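# Lift the necktie out of the basket onto the table

## Task

Remove the necktie from the basket so the whole tie lies on the table; it may be dropped into place. Every other item must stay in (or end up in) the basket, and the basket must remain upright and flat on the table without being tipped far. At the end both grippers must have released everything and moved away; nothing may count as placed if the robot is still holding it there.

## Robot and tools

Robot: two arms, left_arm and right_arm, each with a two-finger parallel gripper. Bases in the scene frame: left_arm at (-0.045, +0.262, 0) m, right_arm at (+0.049, -0.290, 0) m, both nearly unrotated. Scene frame: origin on the table top between the arms, +x out over the table, +y toward left_arm, +z up. The arm names are not image sides. Gripper frame: fingers point along the gripper's +z, and they close and open along its y axis. The reported end_effector_position is the point between the finger pads, just under 1 cm behind the tips; it can be a little off at long reach.

Row layout (used by both motion tools): one list of 14 numbers covering both arms, each in [-1, 1]: left_arm dx, dy, dz, rx, ry, rz, opening, then right_arm dx, dy, dz, rx, ry, rz, opening. Always send all 14, even when one arm stays still. dx..rz are an offset, not a pose: they are expressed in that gripper's own axes and measured from the gripper's measured pose at the start of the action (for a call's first action, the pose in the latest result). Scale: 1.0 = 0.6 m for dx/dy/dz and 180 degrees for the rotation; rx, ry, rz form a single rotation vector. Opening is absolute, not an offset: +1 fully open (0.087 m), -1 closed. Optionally append 12 numbers in [0, 1] as per-joint stiffness scales (left_arm's 6 joints, then right_arm's 6, in Joint positions order); they persist until changed.

execute_actions(actions): a list of actions; each action is a list of up to 15 rows, one row per 1/30 s step. If fewer than 15 rows are given, the last row is held for the remaining steps. Every row in an action is an offset from the same start pose, not from the preceding row. An empty list only returns state and images.

move(target, speed, blocking): target is one 14-number row as above, offset from the pose in the latest result showing one. Each gripper follows a straight line toward its target; both arms finish together, within 0.5 to 10 s (cut off at 10 s). speed is m/s, 0.002 to 0.5, default 0.25; rotation up to twice that in rad/s. The opening is sent at the start. The move does not avoid obstacles or the other arm, and the hand may lag, stray or overshoot speed, mostly near full reach. Faster contact and targets set deeper past a contact mean harder impacts and pushes. With blocking=false the result comes after 0.5 s while the arm keeps going; until a result shows the move ended, use wait or stop before sending rows or another move. The extra move: line reports the ending (done, off_target, moving, held, fault) and limits (paced = the sent pose was clipped; held = a check blocked some steps, after which the arm may jump faster), plus each gripper's remaining distance.

wait(seconds): 0 to 10 s; arms keep their last command; returns early if a running move ends. stop(): brakes a running move (needs braking room; fingers continue). zoom_image(camera, region): region [x0, y0, x1, y1] in pixels of that camera's last image, at most 504x504; cameras cam_high, cam_low, cam_roll_left, cam_roll_right, cam_left_wrist, cam_right_wrist, all 504x504. read_manual(section): only licence texts. finished_scene(scene): ends the current scene, given its number; irreversible, so only call it after the tie is on the table, the basket is upright with the rest inside, and both grippers are open and away.

Controller facts: each step the commanded pose is clipped to within 70 mm and 16 degrees of the measured pose, so large offsets take several actions, and after an action the arm only continues to the last clipped pose; send the remainder next. Position wins over orientation when both can't be met. Joint friction can leave the hand up to about 31 mm short, and smaller commands may do nothing. Elbows never fully straighten. Hand target lines show where each arm is now driven; a pose unreachable line means the clearance check altered that arm's command. Joint ranges (rad): waist -2.618..3.054, shoulder 0..3.142, elbow 0..3.142, wrist pitch -1.571..1.571, wrist yaw -1.571..1.571, wrist roll -2.094..2.094.

Gripping: grip_measured is the measured finger opening on the command scale (last Joint positions value is metres); readings may be off by about 1 mm. To hold something, keep commanding about 0.02 below grip_measured (less for a lighter hold). Pad force is about 20 N; a fast close can squeeze harder. Results also include joint torques (offset, scaled, noisy) and, for execute_actions, per-step positions with HELD marks where a step was held back.

To keep an idle arm still, send the offset back to its wanted pose in a reply's first call and zeros afterward, plus its desired opening. Loose objects may occasionally get nudged by outside pushes.

Avoid: knocking rigid items off the table (failure), tipping the basket, arm-to-arm collisions or hard presses, drops, slams and hard shoves. Holding loads heats motors: MOTOR HOT at 75 °C, a 10 s stop at 90 °C, and at 100 °C the arm goes limp and falls (OVER-TEMPERATURE FAULT). The robot keeps running on its last command while you compose replies.

Each tool is called after "Call:" in YAML: its name, and indented under it one key for each argument.

## Session

I'll start by looking at the current state of the scene.

Call:
execute_actions:
  actions: []

Scene clock: 0.00 s.
left_arm: end_effector_position=(+0.3364, +0.2186, +0.3701) grip_measured=+0.992 end_effector_quat_wxyz=(+0.715, +0.041, +0.697, -0.044) | right_arm: end_effector_position=(+0.4289, -0.2924, +0.3607) grip_measured=+0.998 end_effector_quat_wxyz=(+0.706, -0.000, +0.708, -0.001)
Joint positions: left_arm=[-0.014  1.052  1.063  0.015  0.013 -0.002  0.087] | right_arm=[ 0.009  1.038  1.047 -0.012 -0.012 -0.001  0.087]
Joint velocities: left_arm=[ 0.007 -0.002 -0.002 -0.022 -0.066 -0.051 -0.   ] | right_arm=[ 0.002 -0.002  0.002 -0.051 -0.022  0.022 -0.001]
Joint torques (N m, as the arm reports them, + toward a larger angle): no reading
Motor temperatures (°C, as the motors report them): left_arm=[27 24 24 26 26 24] | right_arm=[25 26 24 24 26 26]
Hand target (left_arm): +0.336, +0.219, +0.370; +0.715, +0.041, +0.697, -0.044
Hand target (right_arm): +0.429, -0.292, +0.361; +0.706, -0.000, +0.708, -0.001
Joint stiffness scale: left_arm=[1. 1. 1. 1. 1. 1.] | right_arm=[1. 1. 1. 1. 1. 1.]

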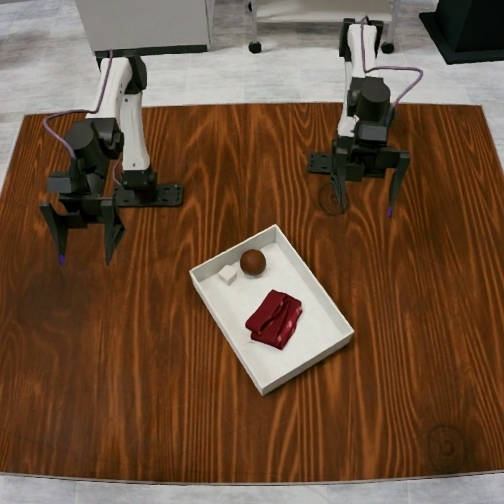

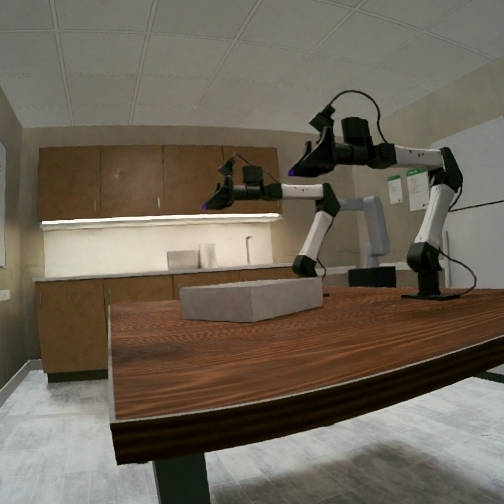

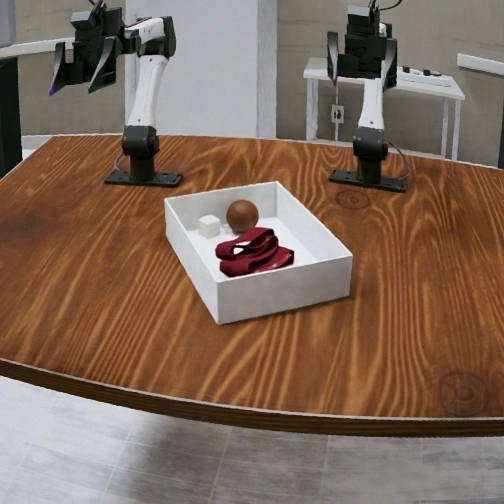

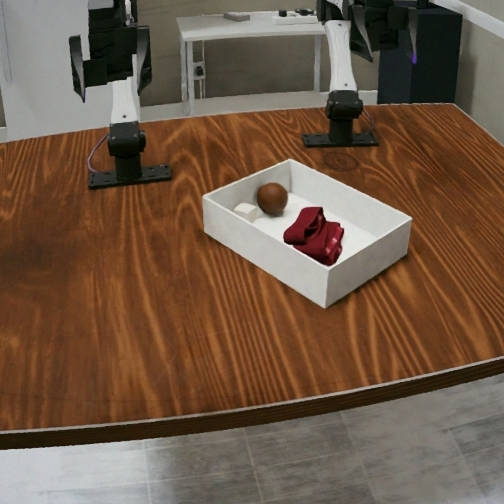

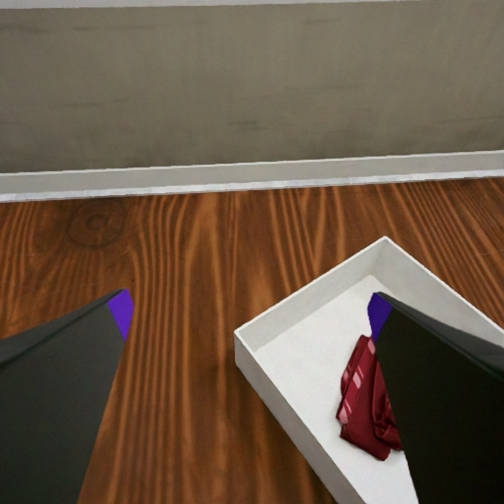

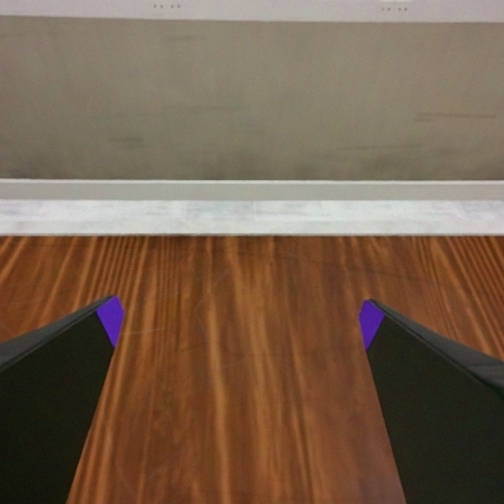

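Call:
zoom_image:
  camera: "cam_high"
  region: [170, 210, 370, 410]

Call:
zoom_image:
  camera: "cam_roll_left"
  region: [150, 160, 370, 340]

Call:
zoom_image:
  camera: "cam_roll_right"
  region: [190, 140, 430, 320]

Call:
zoom_image:
  camera: "cam_left_wrist"
  region: [220, 220, 504, 504]

Region (170, 210, 370, 410) of cam_high's 504x504 image, scaled by 2.520, with more detail than that image has.

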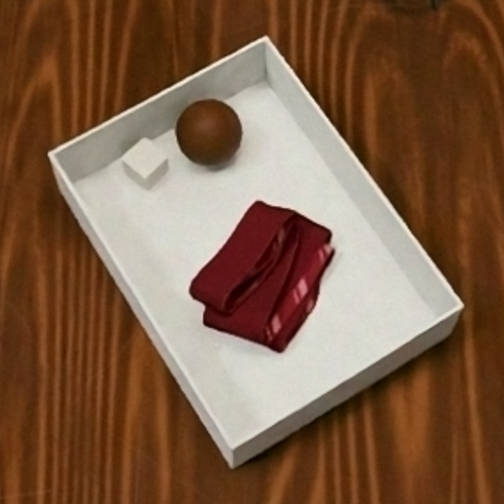

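Region (150, 160, 370, 340) of cam_roll_left's 504x504 image, scaled by 2.291, with more detail than that image has; it fills the top 412 rows of this view, and the rest is white.

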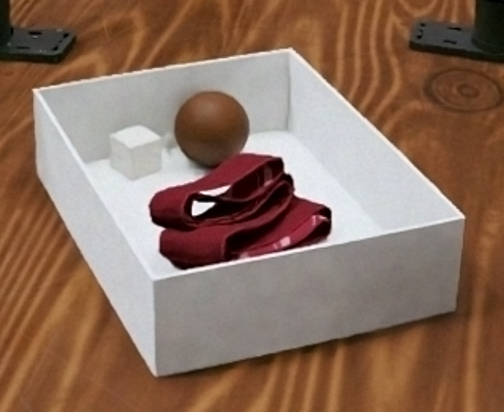

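Region (190, 140, 430, 320) of cam_roll_right's 504x504 image, scaled by 2.100, with more detail than that image has; it fills the top 378 rows of this view, and the rest is white.

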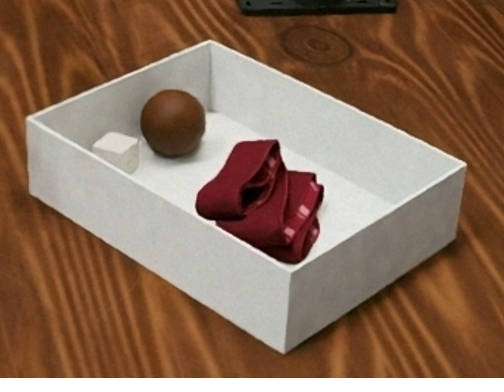

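Region (220, 220, 504, 504) of cam_left_wrist's 504x504 image, scaled by 1.775, with more detail than that image has.

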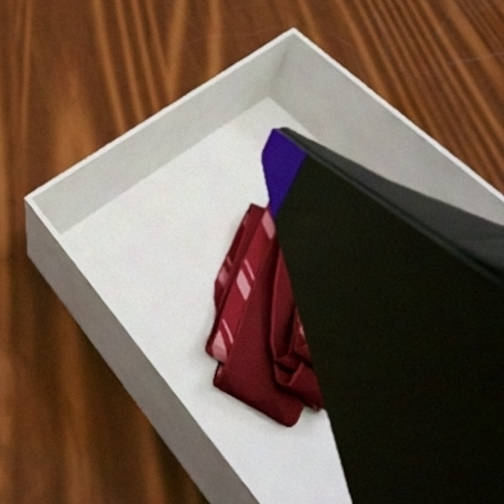

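Call:
zoom_image:
  camera: "cam_high"
  region: [30, 130, 210, 280]

Call:
zoom_image:
  camera: "cam_high"
  region: [280, 90, 450, 240]

Call:
zoom_image:
  camera: "cam_high"
  region: [235, 280, 315, 360]

Call:
zoom_image:
  camera: "cam_roll_left"
  region: [205, 215, 305, 290]

Call:
zoom_image:
  camera: "cam_roll_right"
  region: [270, 195, 360, 275]

Region (30, 130, 210, 280) of cam_high's 504x504 image, scaled by 2.800, with more detail than that image has.

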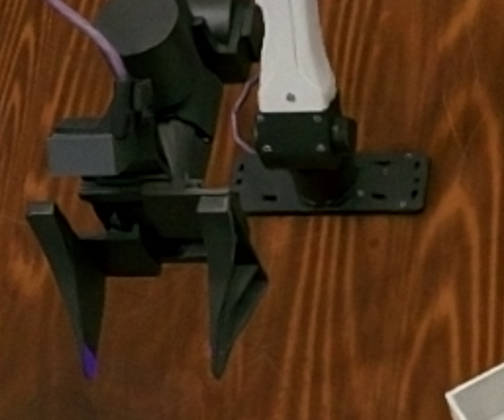

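Region (280, 90, 450, 240) of cam_high's 504x504 image, scaled by 2.965, with more detail than that image has; it fills the top 445 rows of this view, and the rest is white.

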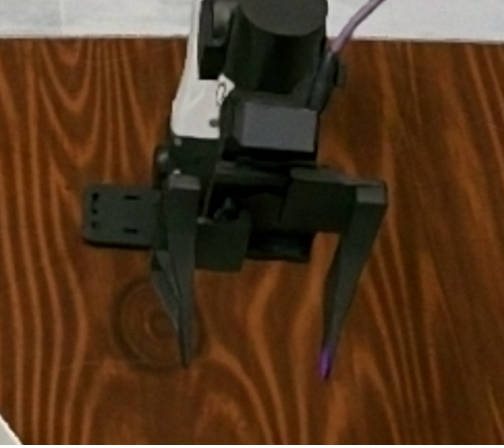

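Region (235, 280, 315, 360) of cam_high's 504x504 image, scaled by 6.300, with more detail than that image has.

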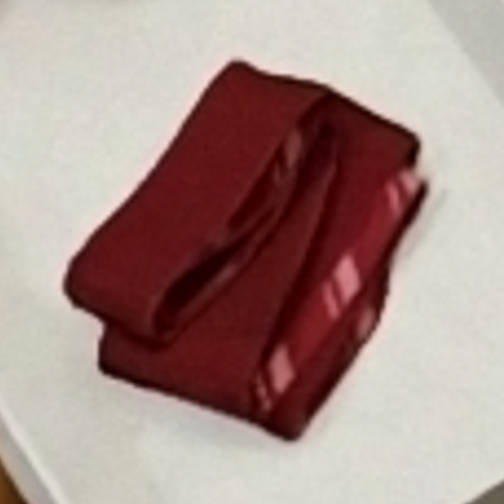

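Region (205, 215, 305, 290) of cam_roll_left's 504x504 image, scaled by 5.040, with more detail than that image has; it fills the top 378 rows of this view, and the rest is white.

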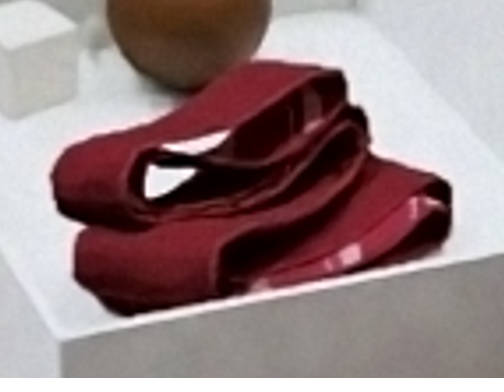

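Region (270, 195, 360, 275) of cam_roll_right's 504x504 image, scaled by 5.600, with more detail than that image has.

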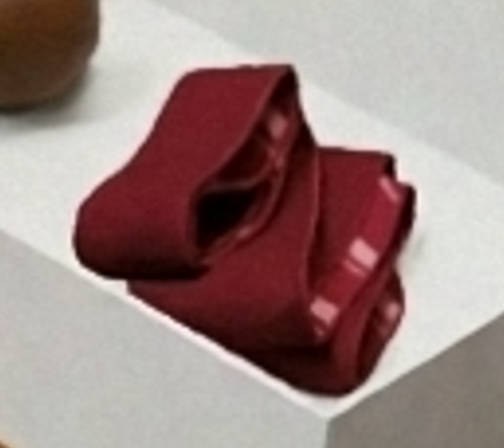

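Call:
move:
  target: [0.4048, -0.2390, 0.1510, 0.1171, 0.3369, 0.0666, 1, 0, 0, 0, 0, 0, 0, 1]
  speed: 0.4

Scene clock: 9.67 s.
left_arm: end_effector_position=(+0.4171, +0.0684, +0.1260) grip_measured=+0.992 end_effector_quat_wxyz=(+0.258, +0.237, +0.934, -0.071) | right_arm: end_effector_position=(+0.4289, -0.2924, +0.3607) grip_measured=+0.998 end_effector_quat_wxyz=(+0.706, -0.000, +0.708, -0.001)
Joint positions: left_arm=[-0.287  2.12   1.971 -0.884  0.07   0.098  0.087] | right_arm=[ 0.009  1.038  1.047 -0.012 -0.012 -0.001  0.087]
Joint velocities: left_arm=[ 0.012 -0.017  0.012 -0.095  0.007 -0.007  0.   ] | right_arm=[-0.007 -0.007  0.007  0.037  0.022 -0.051  0.   ]
Joint torques (N m, as the arm reports them, + toward a larger angle): left_arm=[ -0.8  -11.36  10.87   1.13   0.02   0.13] | right_arm=[ 0.07 -3.51  7.06  1.93  0.02 -0.05]
Motor temperatures (°C, as the motors report them): left_arm=[27 24 26 29 26 24] | right_arm=[25 26 26 28 26 26]
Hand target (left_arm): +0.415, +0.064, +0.122; +0.250, +0.244, +0.934, -0.074
Hand target (right_arm): +0.429, -0.292, +0.361; +0.706, -0.000, +0.708, -0.001
Off the commanded pose (left_arm): 0.006 m, 2 deg.
Off the commanded pose (right_arm): 0.000 m, 0 deg.
Joint stiffness scale: left_arm=[1. 1. 1. 1. 1. 1.] | right_arm=[1. 1. 1. 1. 1. 1.]
move: done

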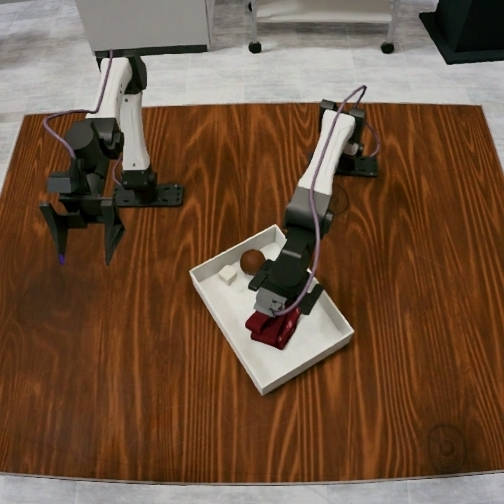

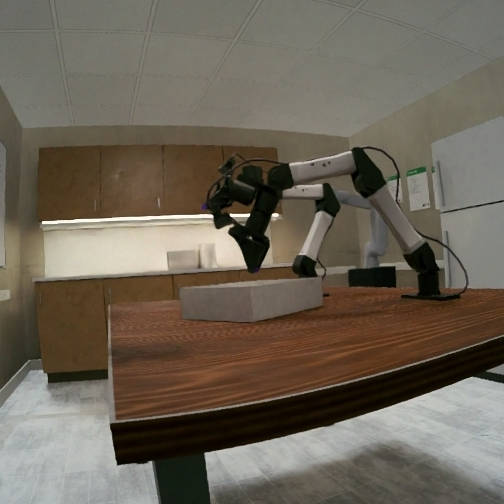

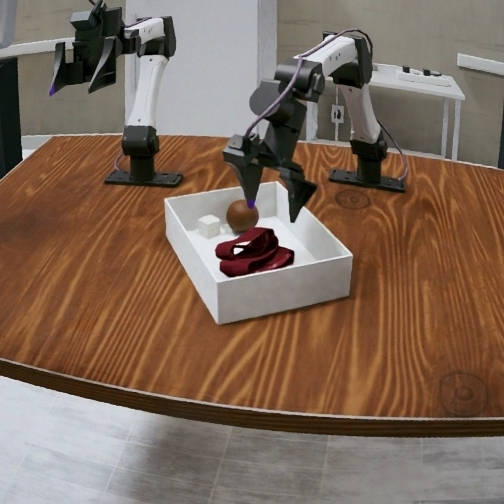

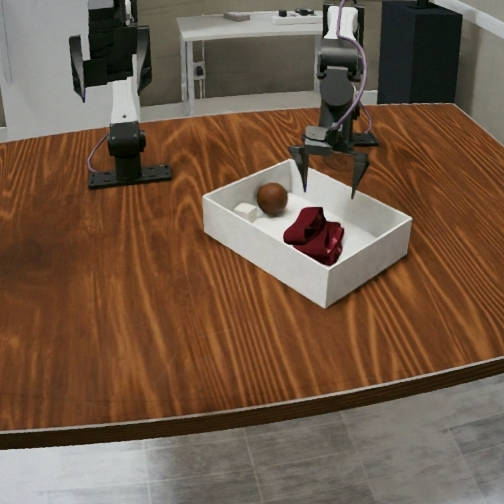

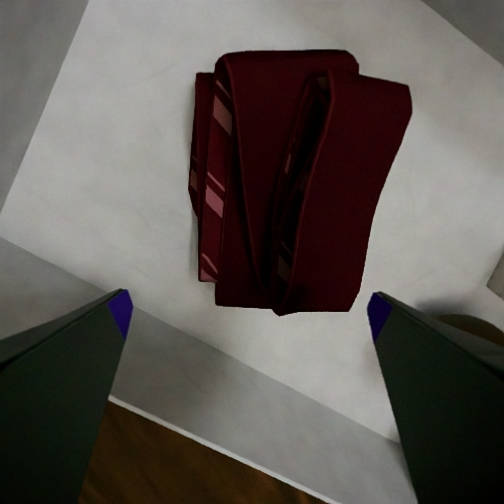

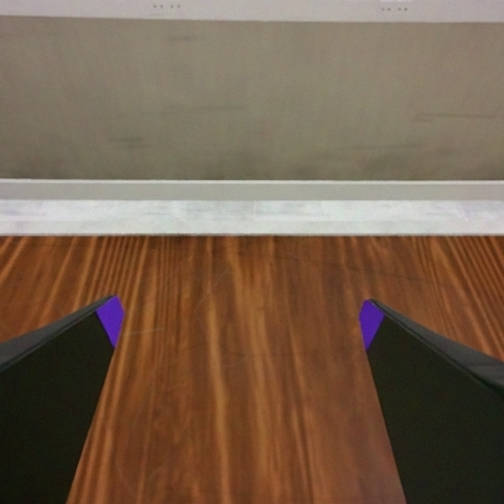

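Call:
zoom_image:
  camera: "cam_left_wrist"
  region: [160, 30, 460, 330]

Call:
zoom_image:
  camera: "cam_low"
  region: [170, 200, 340, 340]

Call:
zoom_image:
  camera: "cam_roll_right"
  region: [250, 120, 420, 290]

Call:
zoom_image:
  camera: "cam_roll_left"
  region: [190, 130, 360, 300]

Region (160, 30, 460, 330) of cam_left_wrist's 504x504 image, scaled by 1.680, with more detail than that image has.

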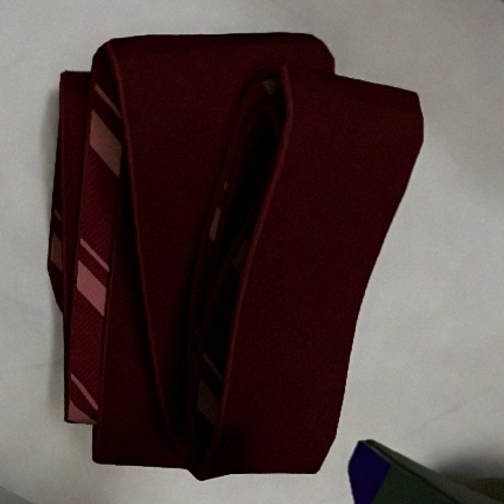

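Region (170, 200, 340, 340) of cam_low's 504x504 image, scaled by 2.965, with more detail than that image has; it fills the top 415 rows of this view, and the rest is white.

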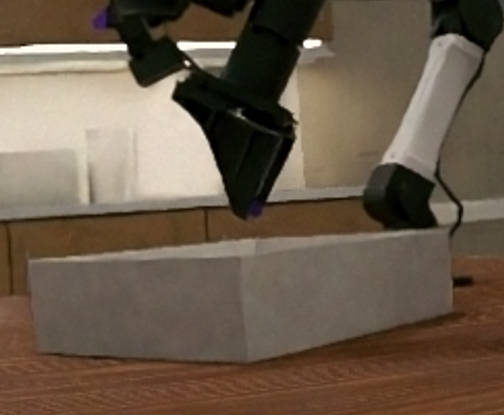

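Region (250, 120, 420, 290) of cam_roll_right's 504x504 image, scaled by 2.965, with more detail than that image has.

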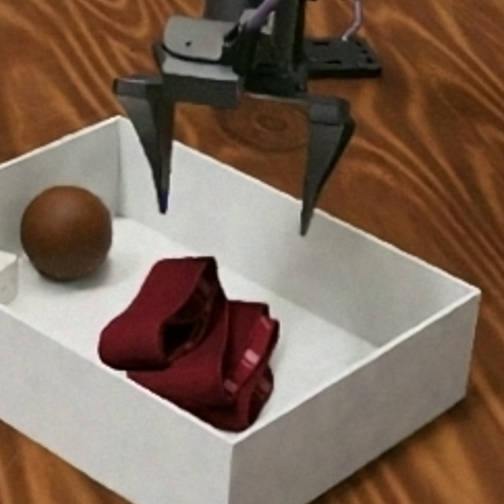

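Region (190, 130, 360, 300) of cam_roll_left's 504x504 image, scaled by 2.965, with more detail than that image has.

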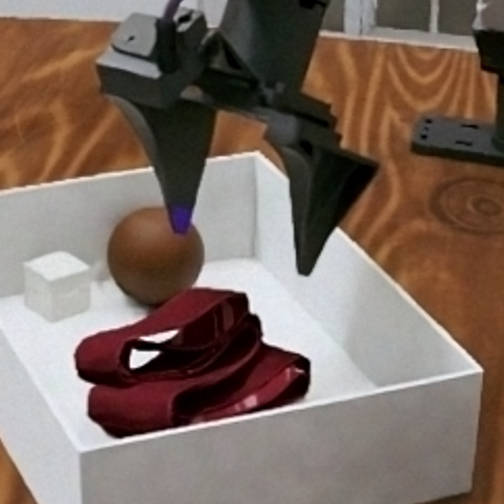

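Call:
move:
  target: [0.0155, -0.0392, 0.0903, 0, 0, 0, 1, 0, 0, 0, 0, 0, 0, 1]
  speed: 0.2

Scene clock: 12.67 s.
left_arm: end_effector_position=(+0.4234, +0.0390, +0.0855) grip_measured=+0.992 end_effector_quat_wxyz=(+0.265, +0.238, +0.931, -0.075) | right_arm: end_effector_position=(+0.4289, -0.2924, +0.3607) grip_measured=+0.998 end_effector_quat_wxyz=(+0.706, -0.000, +0.708, -0.001)
Joint positions: left_arm=[-0.338  2.178  1.895 -0.732  0.051  0.055  0.087] | right_arm=[ 0.009  1.038  1.047 -0.012 -0.012 -0.001  0.087]
Joint velocities: left_arm=[-0.012  0.007 -0.007  0.022 -0.081 -0.022 -0.001] | right_arm=[ 0.007  0.012 -0.007  0.081 -0.022 -0.022 -0.001]
Joint torques (N m, as the arm reports them, + toward a larger angle): left_arm=[ -0.53 -11.94   8.07   1.44  -0.17   0.  ] | right_arm=[ 0.07 -3.51  7.04  1.92  0.02 -0.05]
Motor temperatures (°C, as the motors report them): left_arm=[27 26 27 29 26 24] | right_arm=[25 26 26 28 26 26]
Hand target (left_arm): +0.422, +0.039, +0.074; +0.257, +0.237, +0.934, -0.071
Hand target (right_arm): +0.429, -0.292, +0.361; +0.706, -0.000, +0.708, -0.001
Off the commanded pose (left_arm): 0.011 m, 1 deg.
Off the commanded pose (right_arm): 0.000 m, 0 deg.
Joint stiffness scale: left_arm=[1. 1. 1. 1. 1. 1.] | right_arm=[1. 1. 1. 1. 1. 1.]
move: off_target (left_arm)

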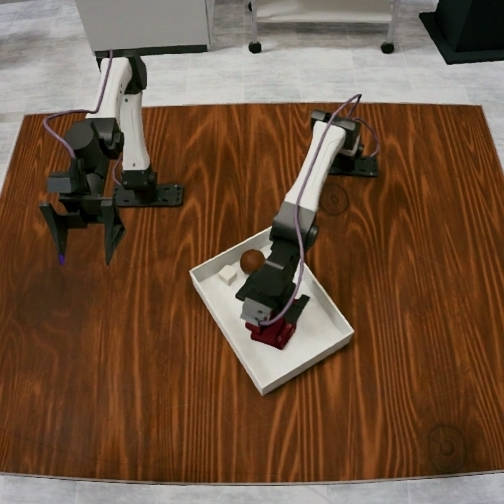

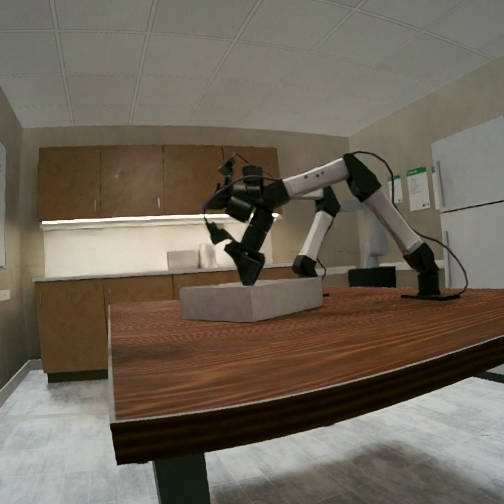

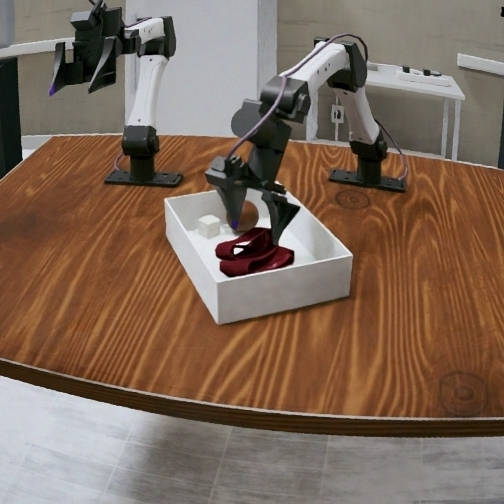

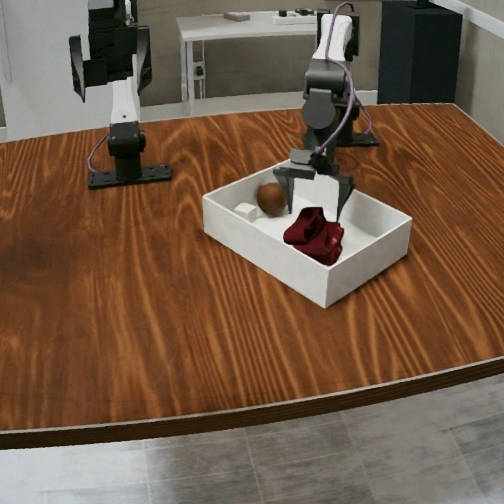

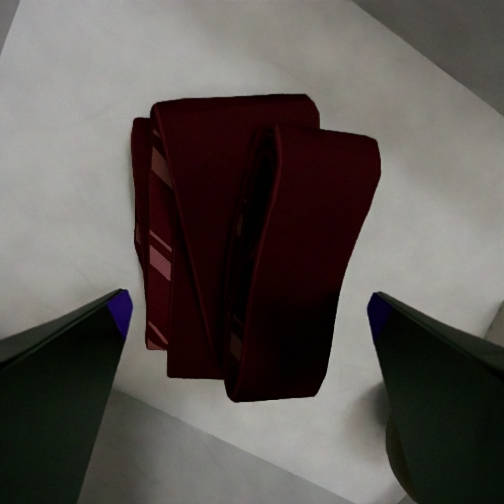

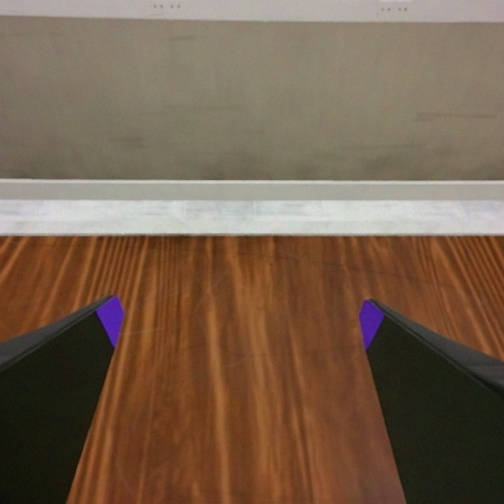

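Call:
zoom_image:
  camera: "cam_left_wrist"
  region: [90, 80, 420, 410]

Call:
zoom_image:
  camera: "cam_roll_right"
  region: [250, 140, 390, 280]

Call:
zoom_image:
  camera: "cam_roll_left"
  region: [190, 150, 330, 290]

Region (90, 80, 420, 410) of cam_left_wrist's 504x504 image, scaled by 1.527, with more detail than that image has.

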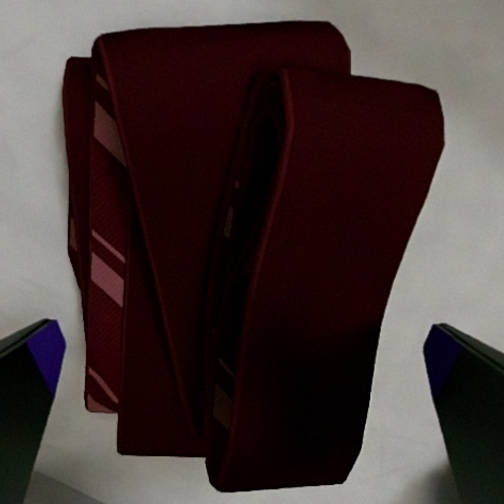

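Region (250, 140, 390, 280) of cam_roll_right's 504x504 image, scaled by 3.600, with more detail than that image has.

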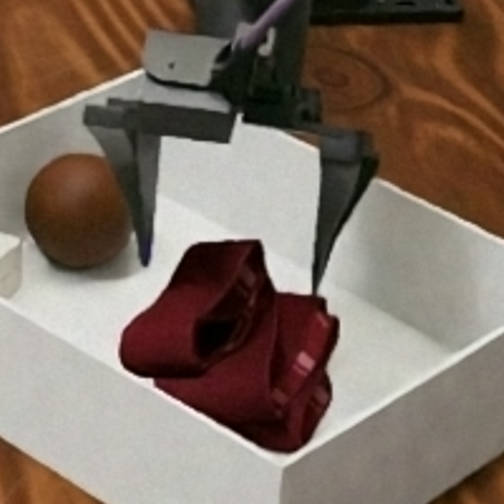

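Region (190, 150, 330, 290) of cam_roll_left's 504x504 image, scaled by 3.600, with more detail than that image has.

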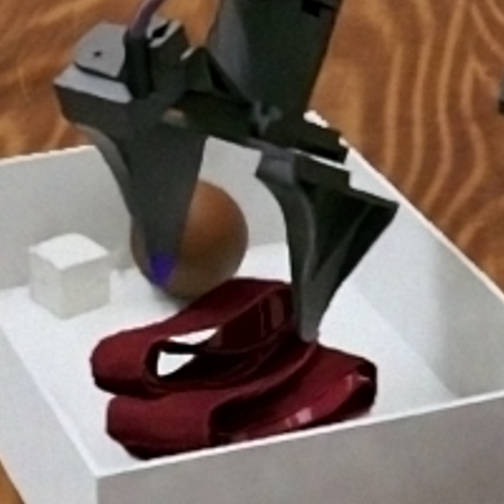

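Call:
execute_actions:
  actions:
    - [[0.0127,0.0010,0.0160,0,0.006,0,1,0,0,0,0,0,0,1],[0.0145,0.0016,0.0182,0,0.006,0,1,0,0,0,0,0,0,1],[0.0170,0.0024,0.0212,0,0.006,0,1,0,0,0,0,0,0,1],[0.0200,0.0034,0.0248,0,0.007,0,1,0,0,0,0,0,0,1],[0.0232,0.0045,0.0288,0,0.007,0,1,0,0,0,0,0,0,1],[0.0266,0.0056,0.0329,0,0.007,0,1,0,0,0,0,0,0,1],[0.0300,0.0068,0.0370,0,0.008,0,1,0,0,0,0,0,0,1],[0.0332,0.0079,0.0409,0,0.008,0,1,0,0,0,0,0,0,1],[0.0362,0.0089,0.0445,0,0.008,0,1,0,0,0,0,0,0,1],[0.0388,0.0097,0.0477,0,0.008,0,1,0,0,0,0,0,0,1],[0.0408,0.0104,0.0502,0,0.008,0,1,0,0,0,0,0,0,1],[0.0423,0.0109,0.0520,0,0.008,0,1,0,0,0,0,0,0,1]]

Scene clock: 15.03 s.
left_arm: end_effector_position=(+0.4175, +0.0442, +0.0587) grip_measured=+0.992 end_effector_quat_wxyz=(+0.254, +0.240, +0.934, -0.072) | right_arm: end_effector_position=(+0.4289, -0.2924, +0.3607) grip_measured=+0.998 end_effector_quat_wxyz=(+0.706, -0.000, +0.708, -0.001)
Joint positions: left_arm=[-0.334  2.178  1.797 -0.656  0.051  0.062  0.087] | right_arm=[ 0.009  1.038  1.047 -0.012 -0.012 -0.001  0.087]
Joint velocities: left_arm=[ 0.032 -0.002 -0.042  0.066  0.022 -0.007 -0.   ] | right_arm=[ 0.007  0.012  0.017  0.051  0.081  0.022 -0.001]
Joint torques (N m, as the arm reports them, + toward a larger angle): left_arm=[  0.38 -11.67   7.58   1.48  -0.02   0.11] | right_arm=[ 0.08 -3.5   7.04  1.93  0.02 -0.05]
Motor temperatures (°C, as the motors report them): left_arm=[27 27 27 29 26 24] | right_arm=[25 26 27 29 26 26]
Hand target (left_arm): +0.421, +0.047, +0.046; +0.253, +0.239, +0.935, -0.072
Hand target (right_arm): +0.429, -0.292, +0.361; +0.706, -0.000, +0.708, -0.001
Off the commanded pose (left_arm): 0.014 m, 0 deg.
Off the commanded pose (right_arm): 0.000 m, 0 deg.
Joint stiffness scale: left_arm=[1. 1. 1. 1. 1. 1.] | right_arm=[1. 1. 1. 1. 1. 1.]
Step readings (end_effector_position):
0: left_arm (+0.4238, +0.0388, +0.0856) | right_arm (+0.4289, -0.2924, +0.3607)
1: left_arm (+0.4238, +0.0388, +0.0856) | right_arm (+0.4289, -0.2924, +0.3607)
2: left_arm (+0.4239, +0.0388, +0.0857) | right_arm (+0.4289, -0.2924, +0.3607)
4: left_arm (+0.4244, +0.0386, +0.0845) | right_arm (+0.4289, -0.2924, +0.3607)
8: left_arm (+0.4218, +0.0399, +0.0742) | right_arm (+0.4289, -0.2924, +0.3607)
15: end_effector_position above

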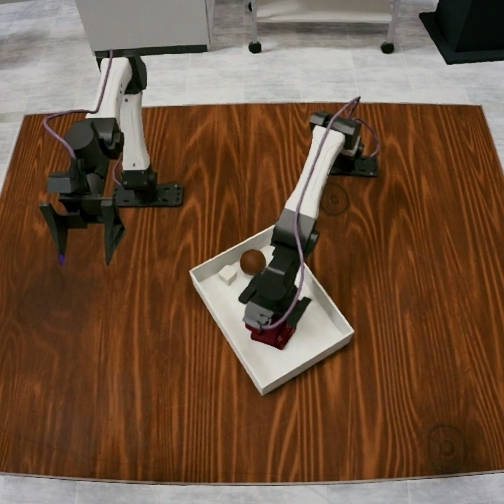

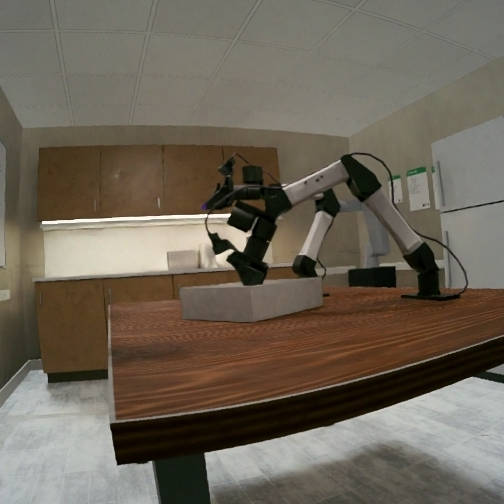

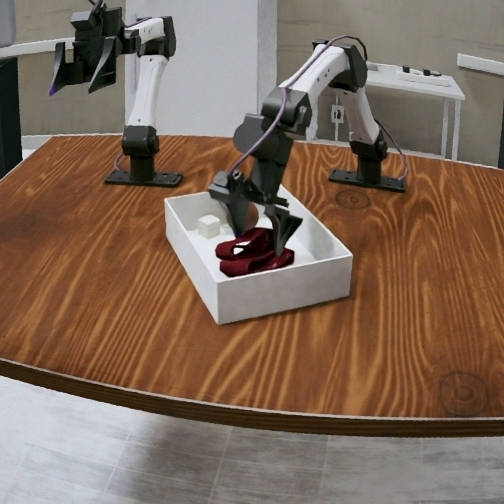

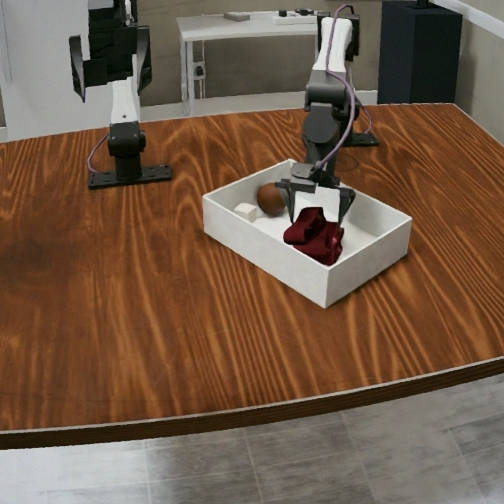

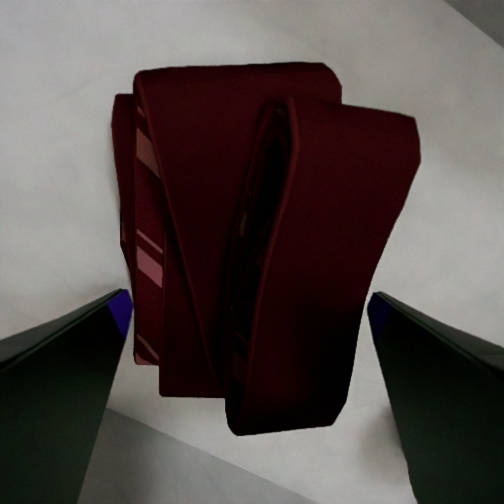

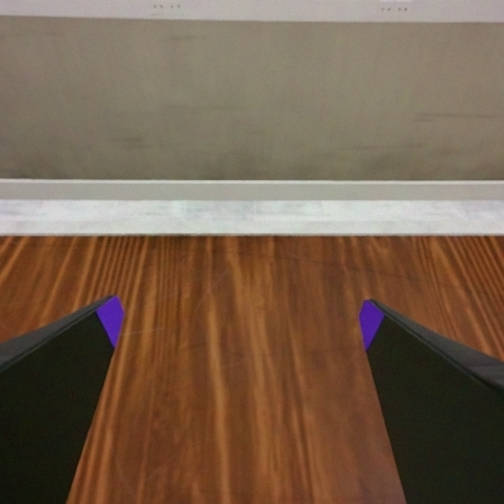

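Call:
execute_actions:
  actions: []

Call:
zoom_image:
  camera: "cam_roll_right"
  region: [260, 160, 380, 280]

Call:
zoom_image:
  camera: "cam_roll_left"
  region: [200, 170, 320, 290]

Scene clock: 15.17 s.
left_arm: end_effector_position=(+0.4209, +0.0438, +0.0599) grip_measured=+0.992 end_effector_quat_wxyz=(+0.261, +0.239, +0.932, -0.073) | right_arm: end_effector_position=(+0.4289, -0.2924, +0.3607) grip_measured=+0.998 end_effector_quat_wxyz=(+0.706, -0.000, +0.708, -0.001)
Joint positions: left_arm=[-0.332  2.178  1.796 -0.642  0.051  0.063  0.087] | right_arm=[ 0.009  1.038  1.047 -0.012 -0.012 -0.001  0.087]
Joint velocities: left_arm=[-0.007 -0.007  0.002  0.125  0.037 -0.066 -0.001] | right_arm=[-0.002  0.007  0.007  0.066 -0.022 -0.007 -0.001]
Joint torques (N m, as the arm reports them, + toward a larger angle): left_arm=[  0.43 -11.56   7.54   1.39  -0.02   0.13] | right_arm=[ 0.08 -3.5   7.05  1.93  0.03 -0.05]
Motor temperatures (°C, as the motors report them): left_arm=[27 27 27 29 26 24] | right_arm=[25 26 27 29 26 26]
Hand target (left_arm): +0.421, +0.048, +0.046; +0.253, +0.239, +0.935, -0.072
Hand target (right_arm): +0.429, -0.292, +0.361; +0.706, -0.000, +0.708, -0.001
Off the commanded pose (left_arm): 0.015 m, 1 deg.
Off the commanded pose (right_arm): 0.000 m, 0 deg.
Joint stiffness scale: left_arm=[1. 1. 1. 1. 1. 1.] | right_arm=[1. 1. 1. 1. 1. 1.]

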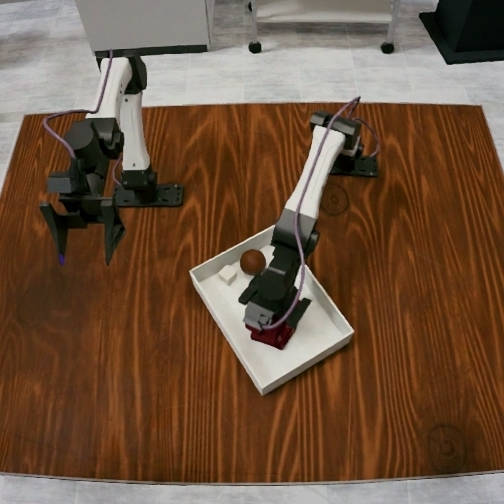

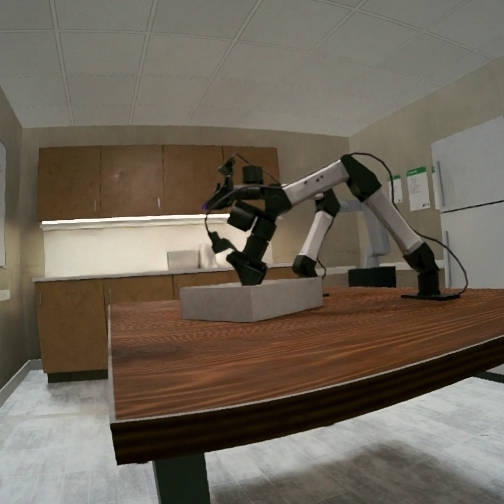

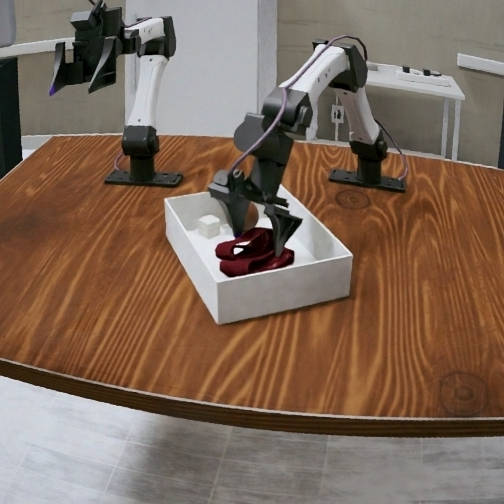

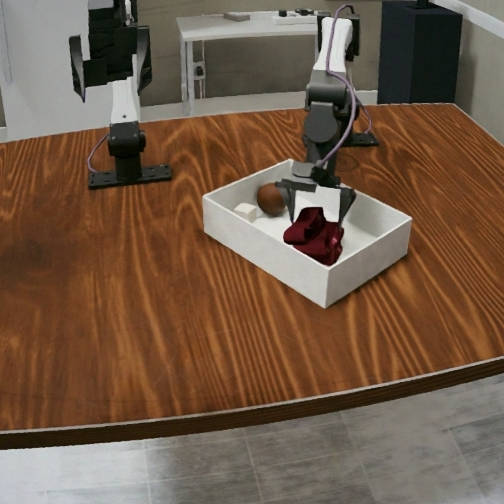

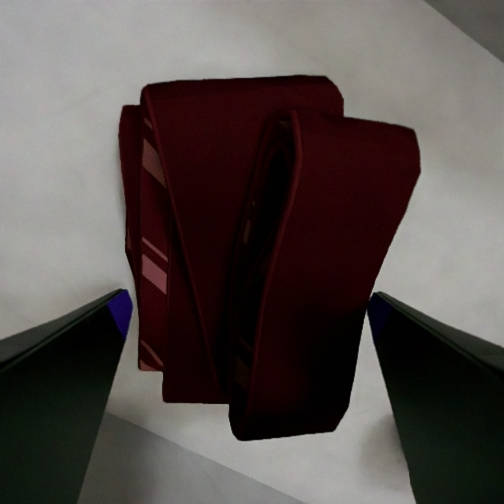

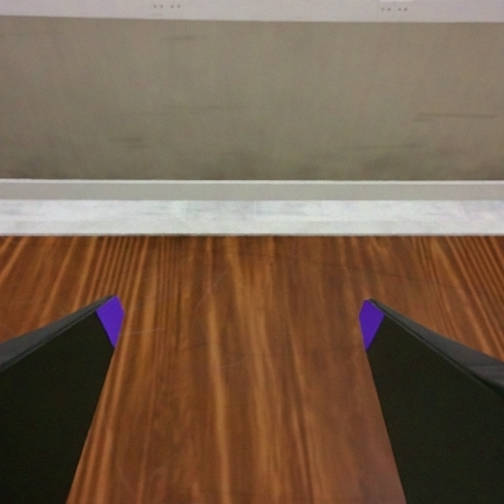

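Region (260, 160, 380, 280) of cam_roll_right's 504x504 image, scaled by 4.200, with more detail than that image has.

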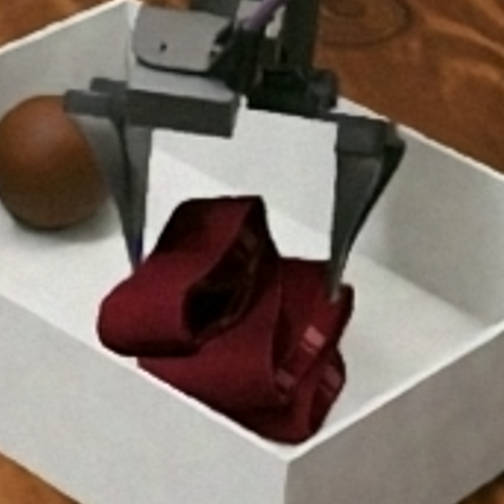

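Region (200, 170, 320, 290) of cam_roll_left's 504x504 image, scaled by 4.200, with more detail than that image has.

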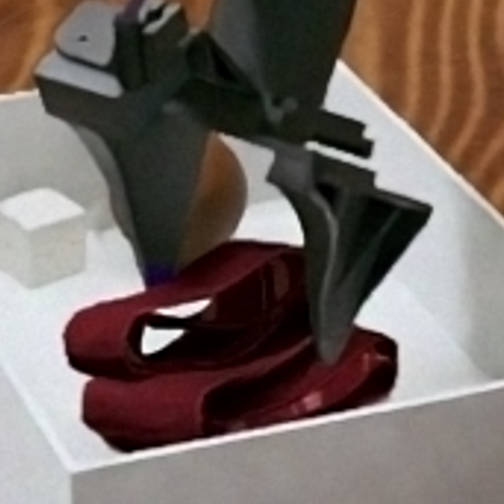

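Call:
execute_actions:
  actions:
    - [[0.0131,0.0003,0.0213,0,0.005,0,1,0,0,0,0,0,0,1],[0.0162,0.0003,0.0233,0,0.005,0,1,0,0,0,0,0,0,1],[0.0203,0.0004,0.0267,0,0.005,0,1,0,0,0,0,0,0,1],[0.0243,0.0004,0.0301,0,0.005,0,1,0,0,0,0,0,0,1],[0.0283,0.0022,0.0335,0,0.005,0,1,0,0,0,0,0,0,1],[0.0315,0.0039,0.0355,0,0.005,0,1,0,0,0,0,0,0,1],[0.0332,0.0072,0.0383,0,0.005,0,1,0,0,0,0,0,0,1],[0.0341,0.0106,0.0397,0,0.005,0,1,0,0,0,0,0,0,1],[0.0350,0.0148,0.0411,0,0.005,0,1,0,0,0,0,0,0,1],[0.0359,0.0190,0.0426,0,0.005,0,1,0,0,0,0,0,0,1],[0.0367,0.0231,0.0440,0,0.005,0,1,0,0,0,0,0,0,1],[0.0367,0.0265,0.0440,0,0.005,0,1,0,0,0,0,0,0,1],[0.0367,0.0290,0.0440,0,0.005,0,1,0,0,0,0,0,0,1],[0.0367,0.0306,0.0440,0,0.005,0,1,0,0,0,0,0,0,1]]

Call:
zoom_image:
  camera: "cam_roll_right"
  region: [260, 160, 380, 280]

Scene clock: 16.73 s.
left_arm: end_effector_position=(+0.4237, +0.0579, +0.0412) grip_measured=+0.992 end_effector_quat_wxyz=(+0.262, +0.237, +0.933, -0.070) | right_arm: end_effector_position=(+0.4289, -0.2924, +0.3607) grip_measured=+0.998 end_effector_quat_wxyz=(+0.706, -0.000, +0.708, -0.001)
Joint positions: left_arm=[-0.304  2.178  1.721 -0.566  0.058  0.085  0.087] | right_arm=[ 0.009  1.038  1.047 -0.012 -0.012 -0.001  0.087]
Joint velocities: left_arm=[ 0.125  0.012 -0.017  0.095  0.007  0.11   0.   ] | right_arm=[ 0.007  0.007  0.017  0.037  0.051 -0.022  0.001]
Joint torques (N m, as the arm reports them, + toward a larger angle): left_arm=[ -0.02 -11.08   7.82   1.4   -0.01   0.12] | right_arm=[ 0.07 -3.52  7.04  1.93  0.03 -0.05]
Motor temperatures (°C, as the motors report them): left_arm=[27 28 27 29 26 24] | right_arm=[25 26 27 29 26 26]
Hand target (left_arm): +0.424, +0.063, +0.026; +0.254, +0.240, +0.934, -0.070
Hand target (right_arm): +0.429, -0.292, +0.361; +0.706, -0.000, +0.708, -0.001
Off the commanded pose (left_arm): 0.016 m, 1 deg.
Off the commanded pose (right_arm): 0.000 m, 0 deg.
Joint stiffness scale: left_arm=[1. 1. 1. 1. 1. 1.] | right_arm=[1. 1. 1. 1. 1. 1.]
Step readings (end_effector_position):
0: left_arm (+0.4229, +0.0429, +0.0608) | right_arm (+0.4289, -0.2924, +0.3607)
1: left_arm (+0.4230, +0.0429, +0.0608) | right_arm (+0.4289, -0.2924, +0.3607)
2: left_arm (+0.4232, +0.0428, +0.0605) | right_arm (+0.4289, -0.2924, +0.3607)
4: left_arm (+0.4233, +0.0427, +0.0577) | right_arm (+0.4289, -0.2924, +0.3607)
8: left_arm (+0.4172, +0.0458, +0.0442) | right_arm (+0.4289, -0.2924, +0.3607)
15: end_effector_position above

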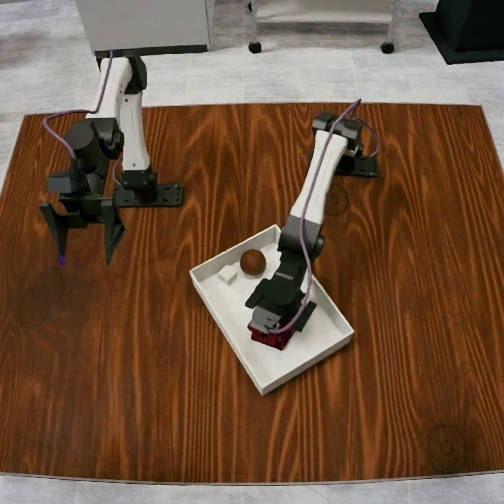

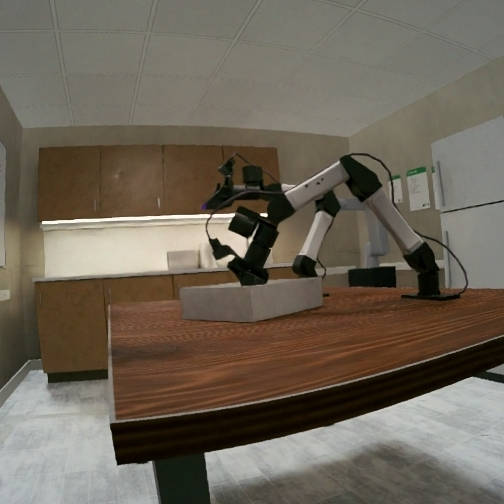

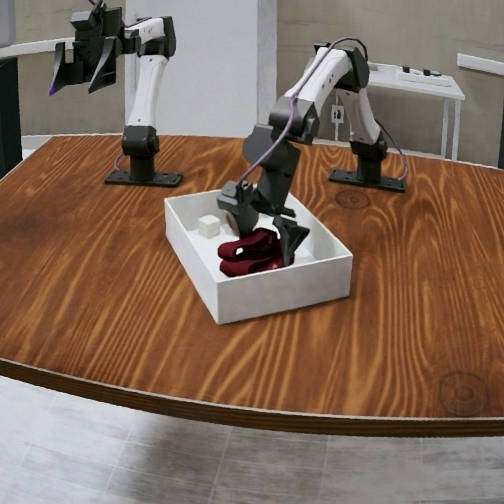

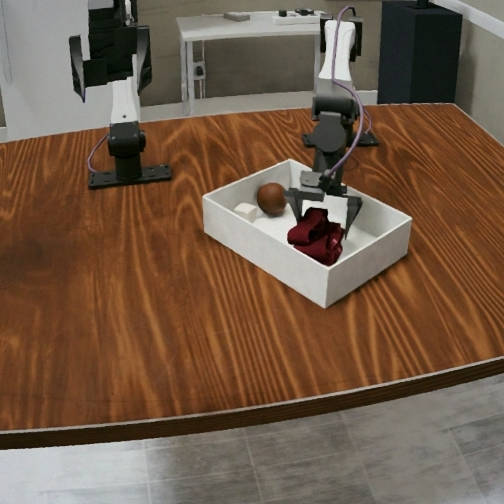

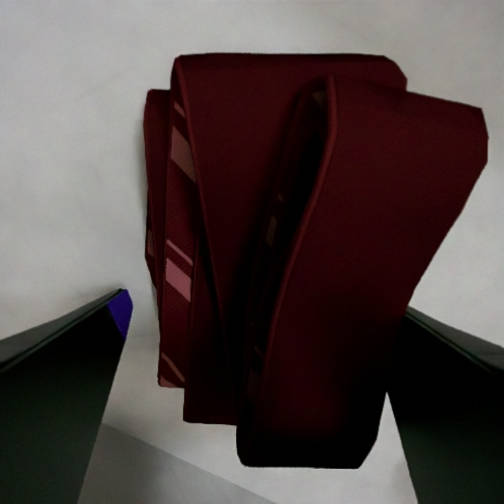

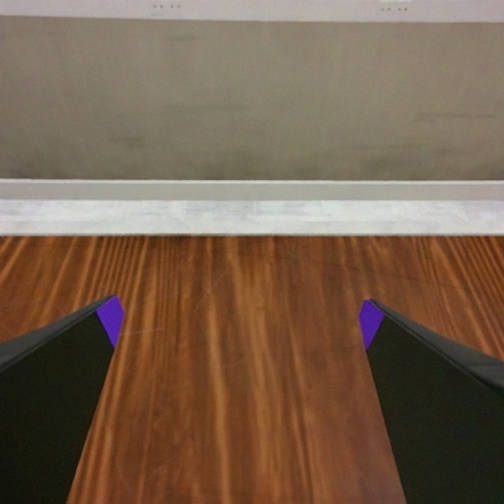

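Region (260, 160, 380, 280) of cam_roll_right's 504x504 image, scaled by 4.200, with more detail than that image has.

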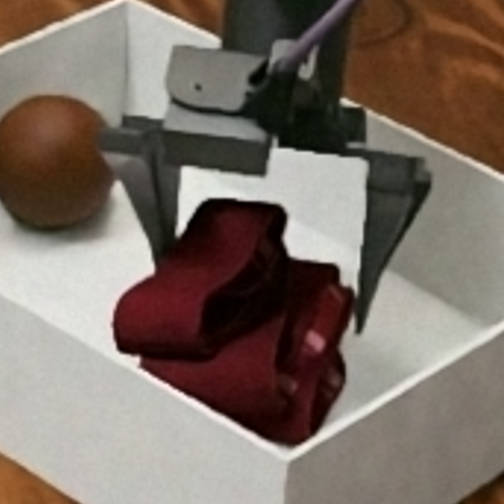

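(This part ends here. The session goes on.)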